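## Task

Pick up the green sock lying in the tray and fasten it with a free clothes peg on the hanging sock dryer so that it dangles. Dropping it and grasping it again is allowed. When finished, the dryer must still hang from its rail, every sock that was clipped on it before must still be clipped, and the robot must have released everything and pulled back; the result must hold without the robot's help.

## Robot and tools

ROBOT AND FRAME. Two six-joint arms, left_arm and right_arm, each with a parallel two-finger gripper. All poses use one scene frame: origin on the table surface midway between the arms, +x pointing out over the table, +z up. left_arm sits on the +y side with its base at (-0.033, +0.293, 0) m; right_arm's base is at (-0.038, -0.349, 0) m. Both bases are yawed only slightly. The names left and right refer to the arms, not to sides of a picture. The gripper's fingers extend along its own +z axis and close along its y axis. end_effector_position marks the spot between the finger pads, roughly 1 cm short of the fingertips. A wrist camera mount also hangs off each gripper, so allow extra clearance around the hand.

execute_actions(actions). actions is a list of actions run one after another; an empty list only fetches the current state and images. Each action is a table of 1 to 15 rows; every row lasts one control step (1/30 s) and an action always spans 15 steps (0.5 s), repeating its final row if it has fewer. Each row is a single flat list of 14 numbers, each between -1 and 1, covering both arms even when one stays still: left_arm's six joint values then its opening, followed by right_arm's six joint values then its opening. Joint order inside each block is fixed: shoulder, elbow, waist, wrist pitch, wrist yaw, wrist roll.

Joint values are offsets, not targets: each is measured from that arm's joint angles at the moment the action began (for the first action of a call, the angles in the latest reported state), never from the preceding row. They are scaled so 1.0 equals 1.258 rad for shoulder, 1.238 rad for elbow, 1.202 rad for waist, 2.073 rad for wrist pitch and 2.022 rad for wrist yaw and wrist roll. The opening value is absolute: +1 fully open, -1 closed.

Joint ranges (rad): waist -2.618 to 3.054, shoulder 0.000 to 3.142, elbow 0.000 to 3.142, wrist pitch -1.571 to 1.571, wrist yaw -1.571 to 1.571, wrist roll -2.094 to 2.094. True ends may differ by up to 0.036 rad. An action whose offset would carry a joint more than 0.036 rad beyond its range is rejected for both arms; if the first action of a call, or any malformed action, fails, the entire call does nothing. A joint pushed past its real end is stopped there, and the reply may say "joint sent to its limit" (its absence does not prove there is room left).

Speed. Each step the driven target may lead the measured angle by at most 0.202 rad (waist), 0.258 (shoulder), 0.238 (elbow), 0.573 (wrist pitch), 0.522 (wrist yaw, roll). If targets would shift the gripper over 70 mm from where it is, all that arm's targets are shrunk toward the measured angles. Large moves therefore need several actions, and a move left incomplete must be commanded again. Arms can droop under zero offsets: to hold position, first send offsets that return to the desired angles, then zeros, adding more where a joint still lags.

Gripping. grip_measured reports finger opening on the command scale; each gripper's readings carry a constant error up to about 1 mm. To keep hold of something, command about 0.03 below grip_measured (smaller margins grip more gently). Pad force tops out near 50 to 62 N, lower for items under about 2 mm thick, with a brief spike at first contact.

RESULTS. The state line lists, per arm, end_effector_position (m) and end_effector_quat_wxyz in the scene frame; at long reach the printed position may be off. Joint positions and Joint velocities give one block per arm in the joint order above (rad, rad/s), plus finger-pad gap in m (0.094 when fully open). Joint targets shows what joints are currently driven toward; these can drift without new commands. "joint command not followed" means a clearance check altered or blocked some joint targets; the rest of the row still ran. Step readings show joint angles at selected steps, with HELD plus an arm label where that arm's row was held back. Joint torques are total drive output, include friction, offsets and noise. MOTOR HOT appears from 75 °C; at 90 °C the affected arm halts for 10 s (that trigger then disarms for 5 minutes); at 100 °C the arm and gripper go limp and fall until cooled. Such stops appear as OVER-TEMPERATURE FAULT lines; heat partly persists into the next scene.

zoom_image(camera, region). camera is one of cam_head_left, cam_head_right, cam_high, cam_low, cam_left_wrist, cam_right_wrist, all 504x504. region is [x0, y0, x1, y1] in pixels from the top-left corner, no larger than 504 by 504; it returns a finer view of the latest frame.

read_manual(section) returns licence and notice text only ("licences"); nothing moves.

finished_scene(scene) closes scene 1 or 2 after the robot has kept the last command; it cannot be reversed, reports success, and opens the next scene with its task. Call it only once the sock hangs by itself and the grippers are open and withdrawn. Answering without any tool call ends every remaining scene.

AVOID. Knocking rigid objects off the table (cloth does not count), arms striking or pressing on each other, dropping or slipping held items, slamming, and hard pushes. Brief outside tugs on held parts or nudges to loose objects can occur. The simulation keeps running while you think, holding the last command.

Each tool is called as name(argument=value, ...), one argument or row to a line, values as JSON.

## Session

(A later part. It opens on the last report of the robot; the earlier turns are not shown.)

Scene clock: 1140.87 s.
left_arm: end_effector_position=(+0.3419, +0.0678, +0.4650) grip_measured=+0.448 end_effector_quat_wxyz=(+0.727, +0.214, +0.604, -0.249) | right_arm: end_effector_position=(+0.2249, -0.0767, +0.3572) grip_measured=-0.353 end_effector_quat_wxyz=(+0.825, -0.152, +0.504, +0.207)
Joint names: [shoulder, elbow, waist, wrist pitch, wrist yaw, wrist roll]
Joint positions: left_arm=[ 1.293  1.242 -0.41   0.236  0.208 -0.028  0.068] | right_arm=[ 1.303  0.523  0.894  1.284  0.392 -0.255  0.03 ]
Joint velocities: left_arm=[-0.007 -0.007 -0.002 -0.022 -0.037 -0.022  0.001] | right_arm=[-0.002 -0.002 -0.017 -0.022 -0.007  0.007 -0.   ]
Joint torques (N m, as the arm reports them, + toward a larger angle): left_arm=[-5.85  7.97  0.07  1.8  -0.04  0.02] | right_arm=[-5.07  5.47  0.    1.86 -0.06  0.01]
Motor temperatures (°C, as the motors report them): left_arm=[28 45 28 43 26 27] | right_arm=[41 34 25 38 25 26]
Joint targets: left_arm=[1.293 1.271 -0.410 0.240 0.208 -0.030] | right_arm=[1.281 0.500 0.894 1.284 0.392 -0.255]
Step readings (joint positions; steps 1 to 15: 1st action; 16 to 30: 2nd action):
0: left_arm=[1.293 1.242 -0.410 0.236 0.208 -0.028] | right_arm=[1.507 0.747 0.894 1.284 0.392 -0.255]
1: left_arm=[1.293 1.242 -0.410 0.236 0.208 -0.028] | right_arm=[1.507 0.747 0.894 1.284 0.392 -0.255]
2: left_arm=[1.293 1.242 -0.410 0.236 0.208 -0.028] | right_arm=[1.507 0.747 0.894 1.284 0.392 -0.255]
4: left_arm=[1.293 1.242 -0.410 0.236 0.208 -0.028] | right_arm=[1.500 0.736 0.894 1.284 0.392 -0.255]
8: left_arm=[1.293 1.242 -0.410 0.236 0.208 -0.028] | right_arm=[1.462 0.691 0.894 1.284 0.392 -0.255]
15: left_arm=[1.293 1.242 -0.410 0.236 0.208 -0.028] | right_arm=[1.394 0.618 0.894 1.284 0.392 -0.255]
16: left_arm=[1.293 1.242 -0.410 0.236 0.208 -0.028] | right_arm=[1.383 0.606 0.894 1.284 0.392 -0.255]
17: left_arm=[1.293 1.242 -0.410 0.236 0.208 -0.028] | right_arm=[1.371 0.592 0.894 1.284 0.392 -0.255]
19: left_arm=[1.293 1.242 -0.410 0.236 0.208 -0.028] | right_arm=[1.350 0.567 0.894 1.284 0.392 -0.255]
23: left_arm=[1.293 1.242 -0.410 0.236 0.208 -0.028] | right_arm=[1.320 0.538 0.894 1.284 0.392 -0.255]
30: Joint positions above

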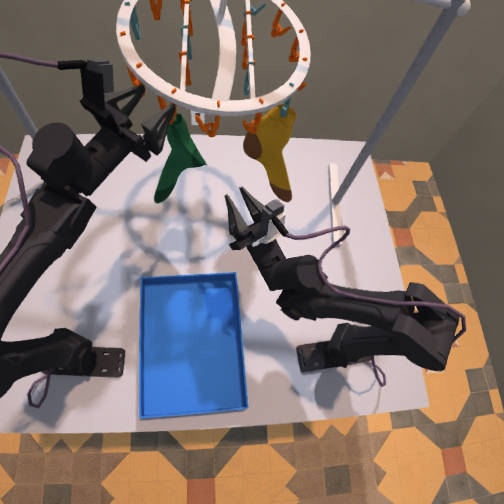

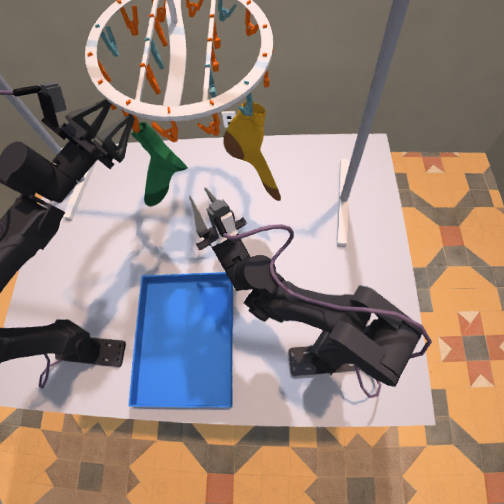

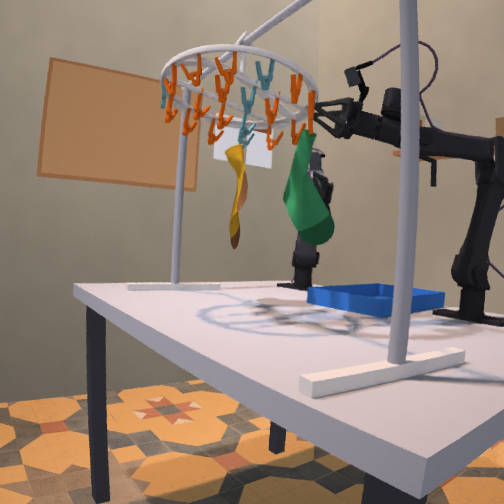

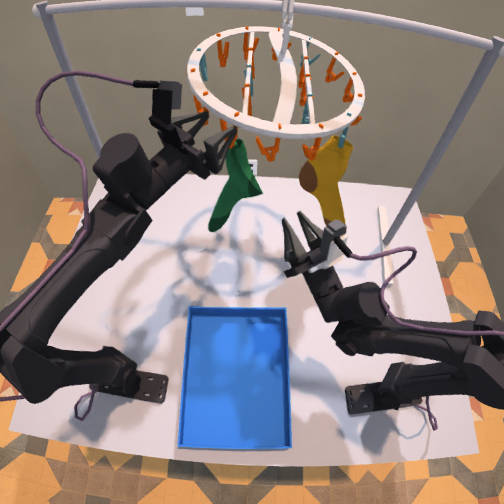

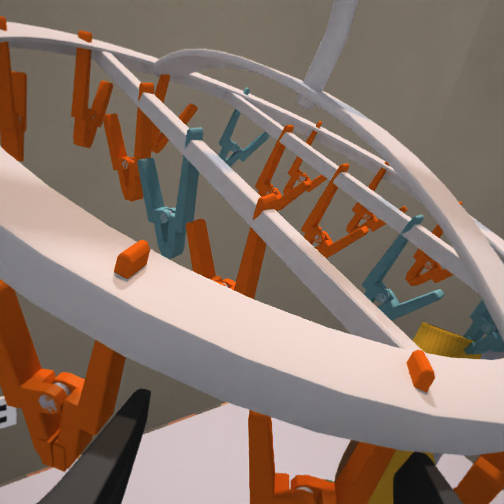

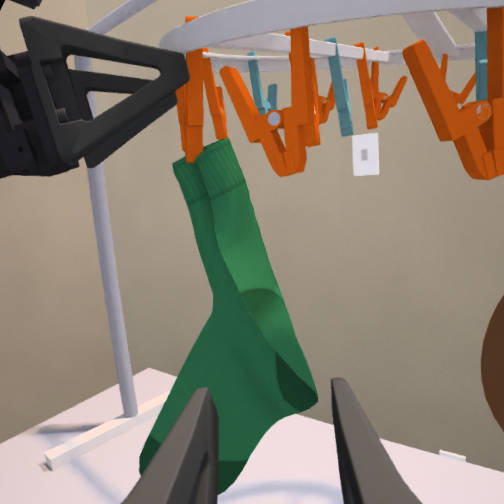

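zoom_image(
  camera="cam_low",
  region=[170, 80, 290, 200],
)

zoom_image(
  camera="cam_right_wrist",
  region=[130, 40, 290, 200],
)

Region (170, 80, 290, 200) of cam_low's 504x504 image, scaled by 4.200, with more detail than that image has.

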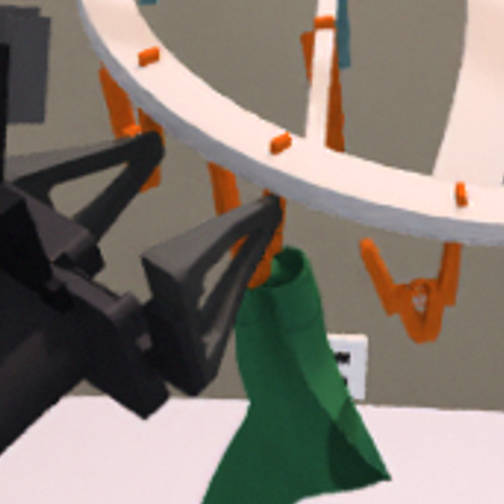

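Region (130, 40, 290, 200) of cam_right_wrist's 504x504 image, scaled by 3.150, with more detail than that image has.

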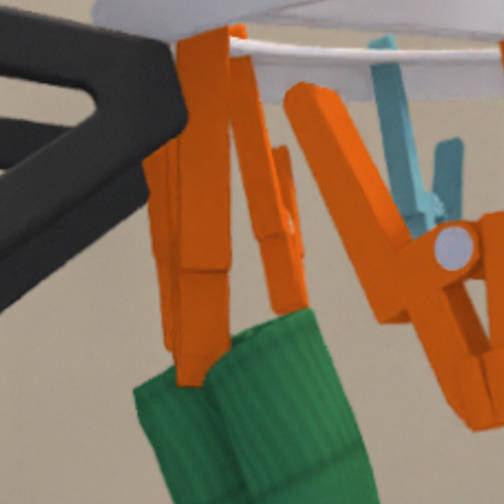

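execute_actions(
  actions=[
    [[0,0.018,0,0.002,0,-0.001,0.45,-0.017,-0.018,0,0,0,0,-0.35],[-0.008,0.012,0.001,0,0,-0.001,0.45,-0.017,-0.018,0,0,0,0,-0.35],[-0.017,0.005,0.002,-0.002,0,-0.001,0.45,-0.017,-0.018,0,0,0,0,-0.35],[-0.026,-0.002,0.004,-0.003,0,-0.001,0.45,-0.017,-0.018,0,0,0,0,-0.35],[-0.035,-0.009,0.005,-0.005,0,-0.001,0.45,-0.017,-0.018,0,0,0,0,-0.35],[-0.044,-0.016,0.007,-0.006,0,-0.001,0.45,-0.017,-0.018,0,0,0,0,-0.35],[-0.053,-0.023,0.008,-0.008,0,-0.001,0.45,-0.017,-0.018,0,0,0,0,-0.35],[-0.062,-0.03,0.01,-0.009,0,-0.001,0.45,-0.017,-0.018,0,0,0,0,-0.35],[-0.071,-0.037,0.011,-0.011,0,-0.001,0.45,-0.017,-0.018,0,0,0,0,-0.35],[-0.08,-0.044,0.013,-0.012,0,-0.001,0.45,-0.017,-0.018,0,0,0,0,-0.35],[-0.089,-0.051,0.014,-0.014,0,-0.001,0.45,-0.017,-0.018,0,0,0,0,-0.35],[-0.098,-0.058,0.016,-0.015,0,-0.001,0.45,-0.017,-0.018,0,0,0,0,-0.35],[-0.107,-0.065,0.017,-0.017,0,-0.001,0.45,-0.017,-0.018,0,0,0,0,-0.35],[-0.116,-0.072,0.019,-0.018,0,-0.001,0.45,-0.017,-0.018,0,0,0,0,-0.35],[-0.125,-0.079,0.02,-0.02,0,-0.001,0.45,-0.017,-0.018,0,0,0,0,-0.35]],
  ],
)

Scene clock: 1156.10 s.
left_arm: end_effector_position=(+0.3132, +0.0858, +0.4771) grip_measured=+0.448 end_effector_quat_wxyz=(+0.740, +0.209, +0.589, -0.247) | right_arm: end_effector_position=(+0.2249, -0.0767, +0.3572) grip_measured=-0.353 end_effector_quat_wxyz=(+0.825, -0.152, +0.504, +0.207)
Joint names: [shoulder, elbow, waist, wrist pitch, wrist yaw, wrist roll]
Joint positions: left_arm=[ 1.176  1.178 -0.401  0.223  0.208 -0.028  0.068] | right_arm=[ 1.303  0.523  0.894  1.284  0.392 -0.255  0.03 ]
Joint velocities: left_arm=[-0.374 -0.242  0.051 -0.051 -0.007 -0.022  0.   ] | right_arm=[ 0.007 -0.012  0.007  0.007  0.051 -0.007 -0.   ]
Joint torques (N m, as the arm reports them, + toward a larger angle): left_arm=[-5.95  4.76  0.8   1.45 -0.03  0.  ] | right_arm=[-4.93  5.41 -0.01  1.85 -0.06 -0.01]
Motor temperatures (°C, as the motors report them): left_arm=[28 45 28 43 26 27] | right_arm=[39 34 25 38 25 26]
Joint targets: left_arm=[1.136 1.144 -0.385 0.194 0.208 -0.030] | right_arm=[1.281 0.500 0.894 1.284 0.392 -0.255]
Step readings (joint positions):
0: left_arm=[1.293 1.242 -0.410 0.236 0.208 -0.028] | right_arm=[1.303 0.523 0.894 1.284 0.392 -0.255]
1: left_arm=[1.293 1.242 -0.410 0.236 0.208 -0.028] | right_arm=[1.303 0.523 0.894 1.284 0.392 -0.255]
2: left_arm=[1.293 1.242 -0.410 0.236 0.208 -0.028] | right_arm=[1.303 0.523 0.894 1.284 0.392 -0.255]
4: left_arm=[1.293 1.242 -0.410 0.236 0.208 -0.028] | right_arm=[1.303 0.523 0.894 1.284 0.392 -0.255]
8: left_arm=[1.271 1.230 -0.410 0.231 0.208 -0.028] | right_arm=[1.303 0.523 0.894 1.284 0.392 -0.255]
15: Joint positions above

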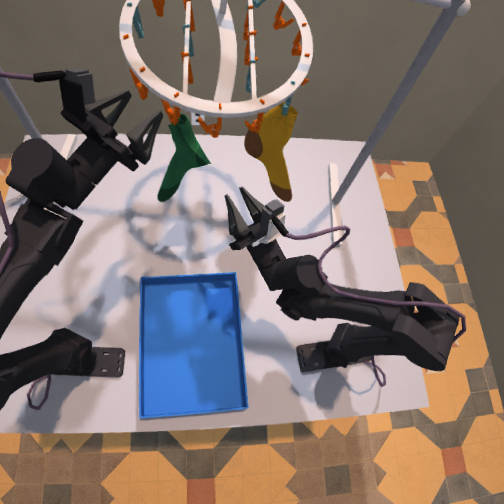

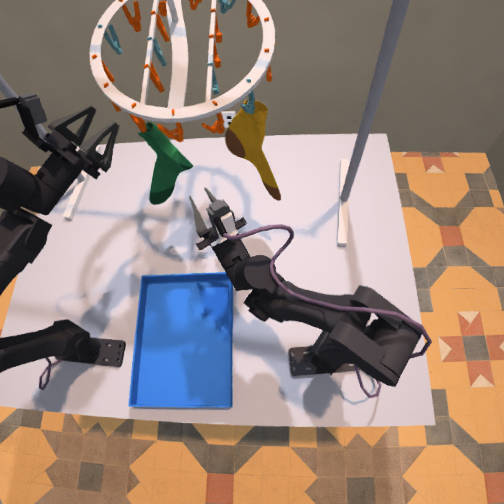

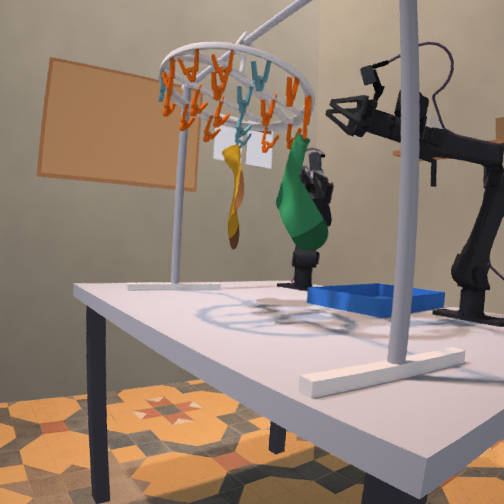

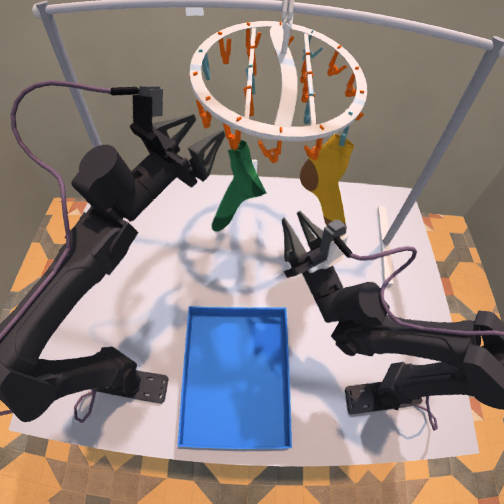

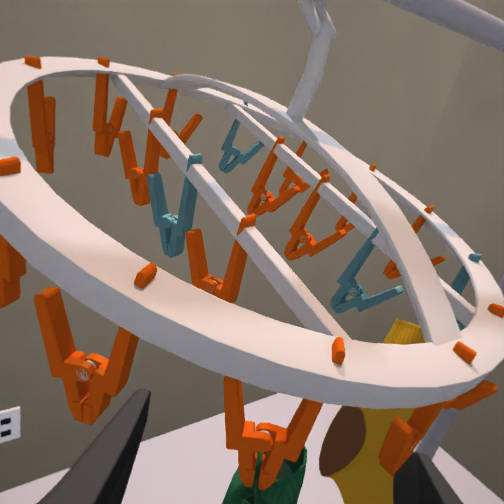

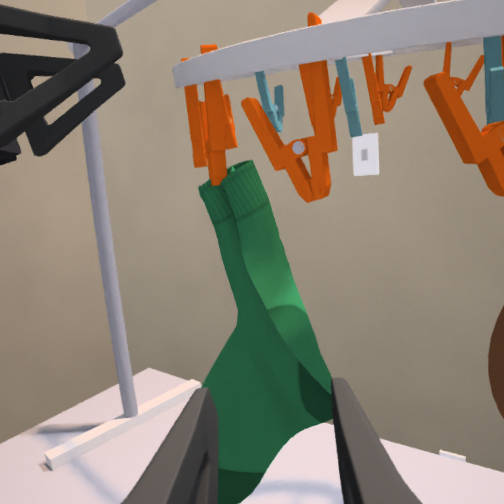

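execute_actions(
  actions=[
    [[-0.032,-0.027,0.013,-0.014,0,-0.001,0.45,-0.017,-0.018,0,0,0,0,-0.35],[-0.044,-0.035,0.014,-0.016,0,-0.001,0.45,-0.017,-0.018,0,0,0,0,-0.35],[-0.056,-0.043,0.016,-0.017,0,-0.001,0.45,-0.017,-0.018,0,0,0,0,-0.35],[-0.068,-0.051,0.017,-0.019,0,-0.001,0.45,-0.017,-0.018,0,0,0,0,-0.35],[-0.08,-0.059,0.018,-0.02,0,-0.001,0.45,-0.017,-0.018,0,0,0,0,-0.35],[-0.092,-0.067,0.02,-0.022,0,-0.001,0.45,-0.017,-0.018,0,0,0,0,-0.35],[-0.104,-0.075,0.021,-0.023,0,-0.001,0.45,-0.017,-0.018,0,0,0,0,-0.35],[-0.116,-0.083,0.022,-0.025,0,-0.001,0.45,-0.017,-0.018,0,0,0,0,-0.35],[-0.128,-0.091,0.024,-0.026,0,-0.001,0.45,-0.017,-0.018,0,0,0,0,-0.35],[-0.14,-0.099,0.025,-0.028,0,-0.001,0.45,-0.017,-0.018,0,0,0,0,-0.35],[-0.151,-0.106,0.026,-0.029,0,-0.001,0.45,-0.017,-0.018,0,0,0,0,-0.35],[-0.161,-0.112,0.027,-0.031,0,-0.001,0.45,-0.017,-0.018,0,0,0,0,-0.35],[-0.17,-0.118,0.028,-0.032,0,-0.001,0.45,-0.017,-0.018,0,0,0,0,-0.35],[-0.177,-0.122,0.029,-0.033,0,-0.001,0.45,-0.017,-0.018,0,0,0,0,-0.35],[-0.182,-0.125,0.03,-0.034,0,-0.001,0.45,-0.017,-0.018,0,0,0,0,-0.35]],
    [[-0.04,-0.03,0.006,-0.01,0,-0.001,0.45,-0.017,-0.018,0,0,0,0,-0.35]],
  ],
)

Scene clock: 1172.27 s.
left_arm: end_effector_position=(+0.2631, +0.1183, +0.4737) grip_measured=+0.448 end_effector_quat_wxyz=(+0.752, +0.202, +0.581, -0.240) | right_arm: end_effector_position=(+0.2249, -0.0767, +0.3572) grip_measured=-0.353 end_effector_quat_wxyz=(+0.825, -0.152, +0.504, +0.207)
Joint names: [shoulder, elbow, waist, wrist pitch, wrist yaw, wrist roll]
Joint positions: left_arm=[ 0.947  1.028 -0.379  0.171  0.208 -0.028  0.068] | right_arm=[ 1.303  0.523  0.894  1.284  0.392 -0.255  0.03 ]
Joint velocities: left_arm=[ 0.002 -0.007  0.007 -0.037 -0.007  0.022 -0.   ] | right_arm=[-0.007  0.007  0.022  0.007 -0.037 -0.066  0.   ]
Joint torques (N m, as the arm reports them, + toward a larger angle): left_arm=[-3.29  4.84  0.58  1.52 -0.04  0.01] | right_arm=[-4.92  5.41  0.    1.85 -0.06 -0.01]
Motor temperatures (°C, as the motors report them): left_arm=[28 43 28 42 26 27] | right_arm=[39 33 25 38 25 26]
Joint targets: left_arm=[0.931 1.012 -0.373 0.156 0.208 -0.030] | right_arm=[1.281 0.500 0.894 1.284 0.392 -0.255]
Step readings (joint positions; steps 1 to 15: 1st action; 16 to 30: 2nd action):
0: left_arm=[1.151 1.165 -0.397 0.209 0.208 -0.028] | right_arm=[1.303 0.523 0.894 1.284 0.392 -0.255]
1: left_arm=[1.151 1.165 -0.397 0.209 0.208 -0.028] | right_arm=[1.303 0.523 0.894 1.284 0.392 -0.255]
2: left_arm=[1.150 1.163 -0.397 0.209 0.208 -0.028] | right_arm=[1.303 0.523 0.894 1.284 0.392 -0.255]
4: left_arm=[1.140 1.149 -0.397 0.208 0.208 -0.028] | right_arm=[1.303 0.523 0.894 1.284 0.392 -0.255]
8: left_arm=[1.089 1.103 -0.390 0.192 0.208 -0.028] | right_arm=[1.303 0.523 0.894 1.284 0.392 -0.255]
15: left_arm=[0.981 1.049 -0.379 0.177 0.208 -0.028] | right_arm=[1.303 0.523 0.894 1.284 0.392 -0.255]
16: left_arm=[0.970 1.044 -0.379 0.176 0.208 -0.028] | right_arm=[1.303 0.523 0.894 1.284 0.392 -0.255]
17: left_arm=[0.960 1.039 -0.379 0.176 0.208 -0.028] | right_arm=[1.303 0.523 0.894 1.284 0.392 -0.255]
19: left_arm=[0.948 1.033 -0.379 0.176 0.208 -0.028] | right_arm=[1.303 0.523 0.894 1.284 0.392 -0.255]
23: left_arm=[0.947 1.031 -0.379 0.175 0.208 -0.028] | right_arm=[1.303 0.523 0.894 1.284 0.392 -0.255]
30: Joint positions above

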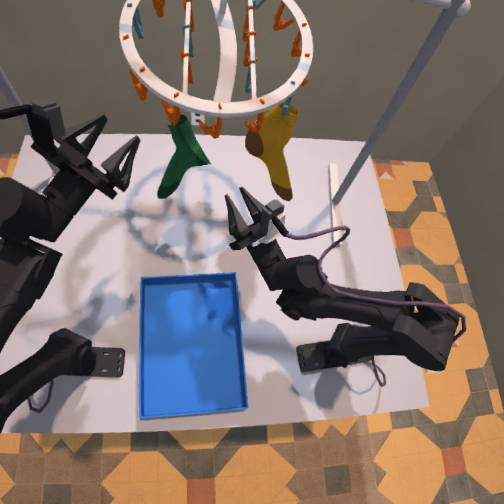

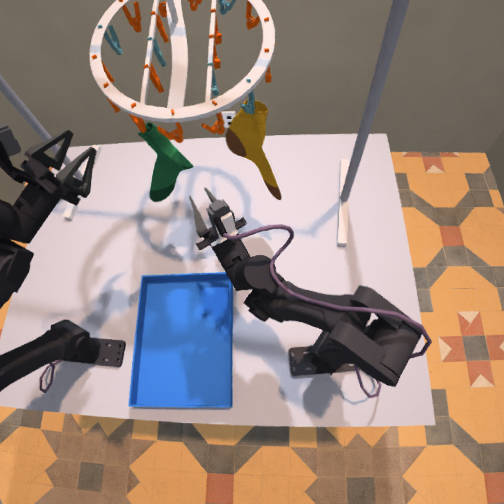

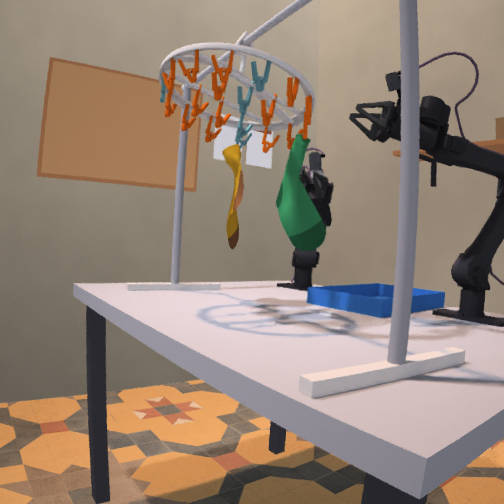

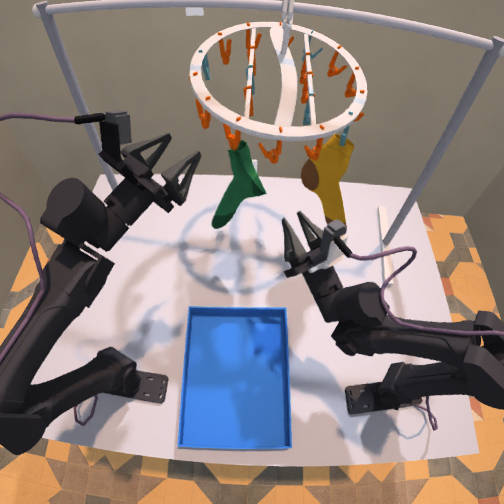

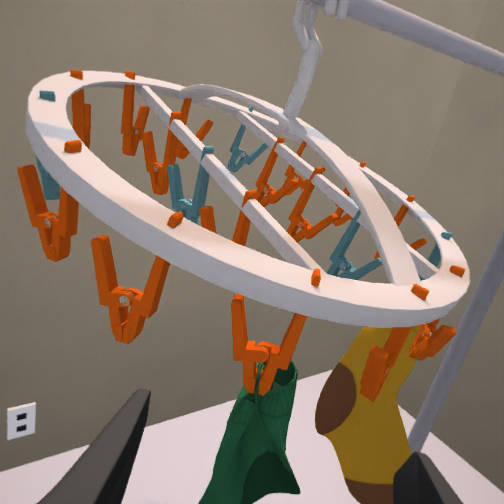

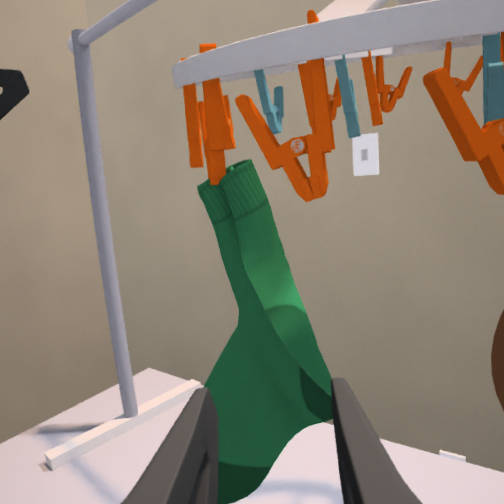

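zoom_image(
  camera="cam_left_wrist",
  region=[200, 280, 340, 420],
)

zoom_image(
  camera="cam_right_wrist",
  region=[160, 100, 280, 220],
)

Region (200, 280, 340, 420) of cam_left_wrist's 504x504 image, scaled by 3.600, with more detail than that image has.

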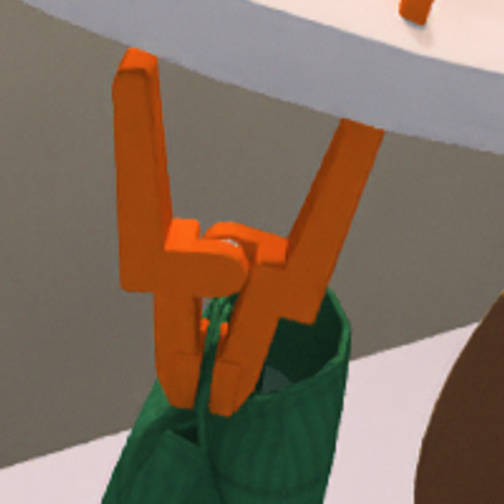

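Region (160, 100, 280, 220) of cam_right_wrist's 504x504 image, scaled by 4.200, with more detail than that image has.

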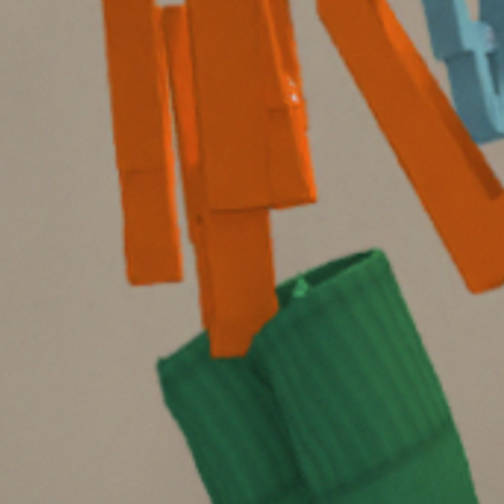

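finished_scene(
  scene=2,
)

The scene is finished: the task was done.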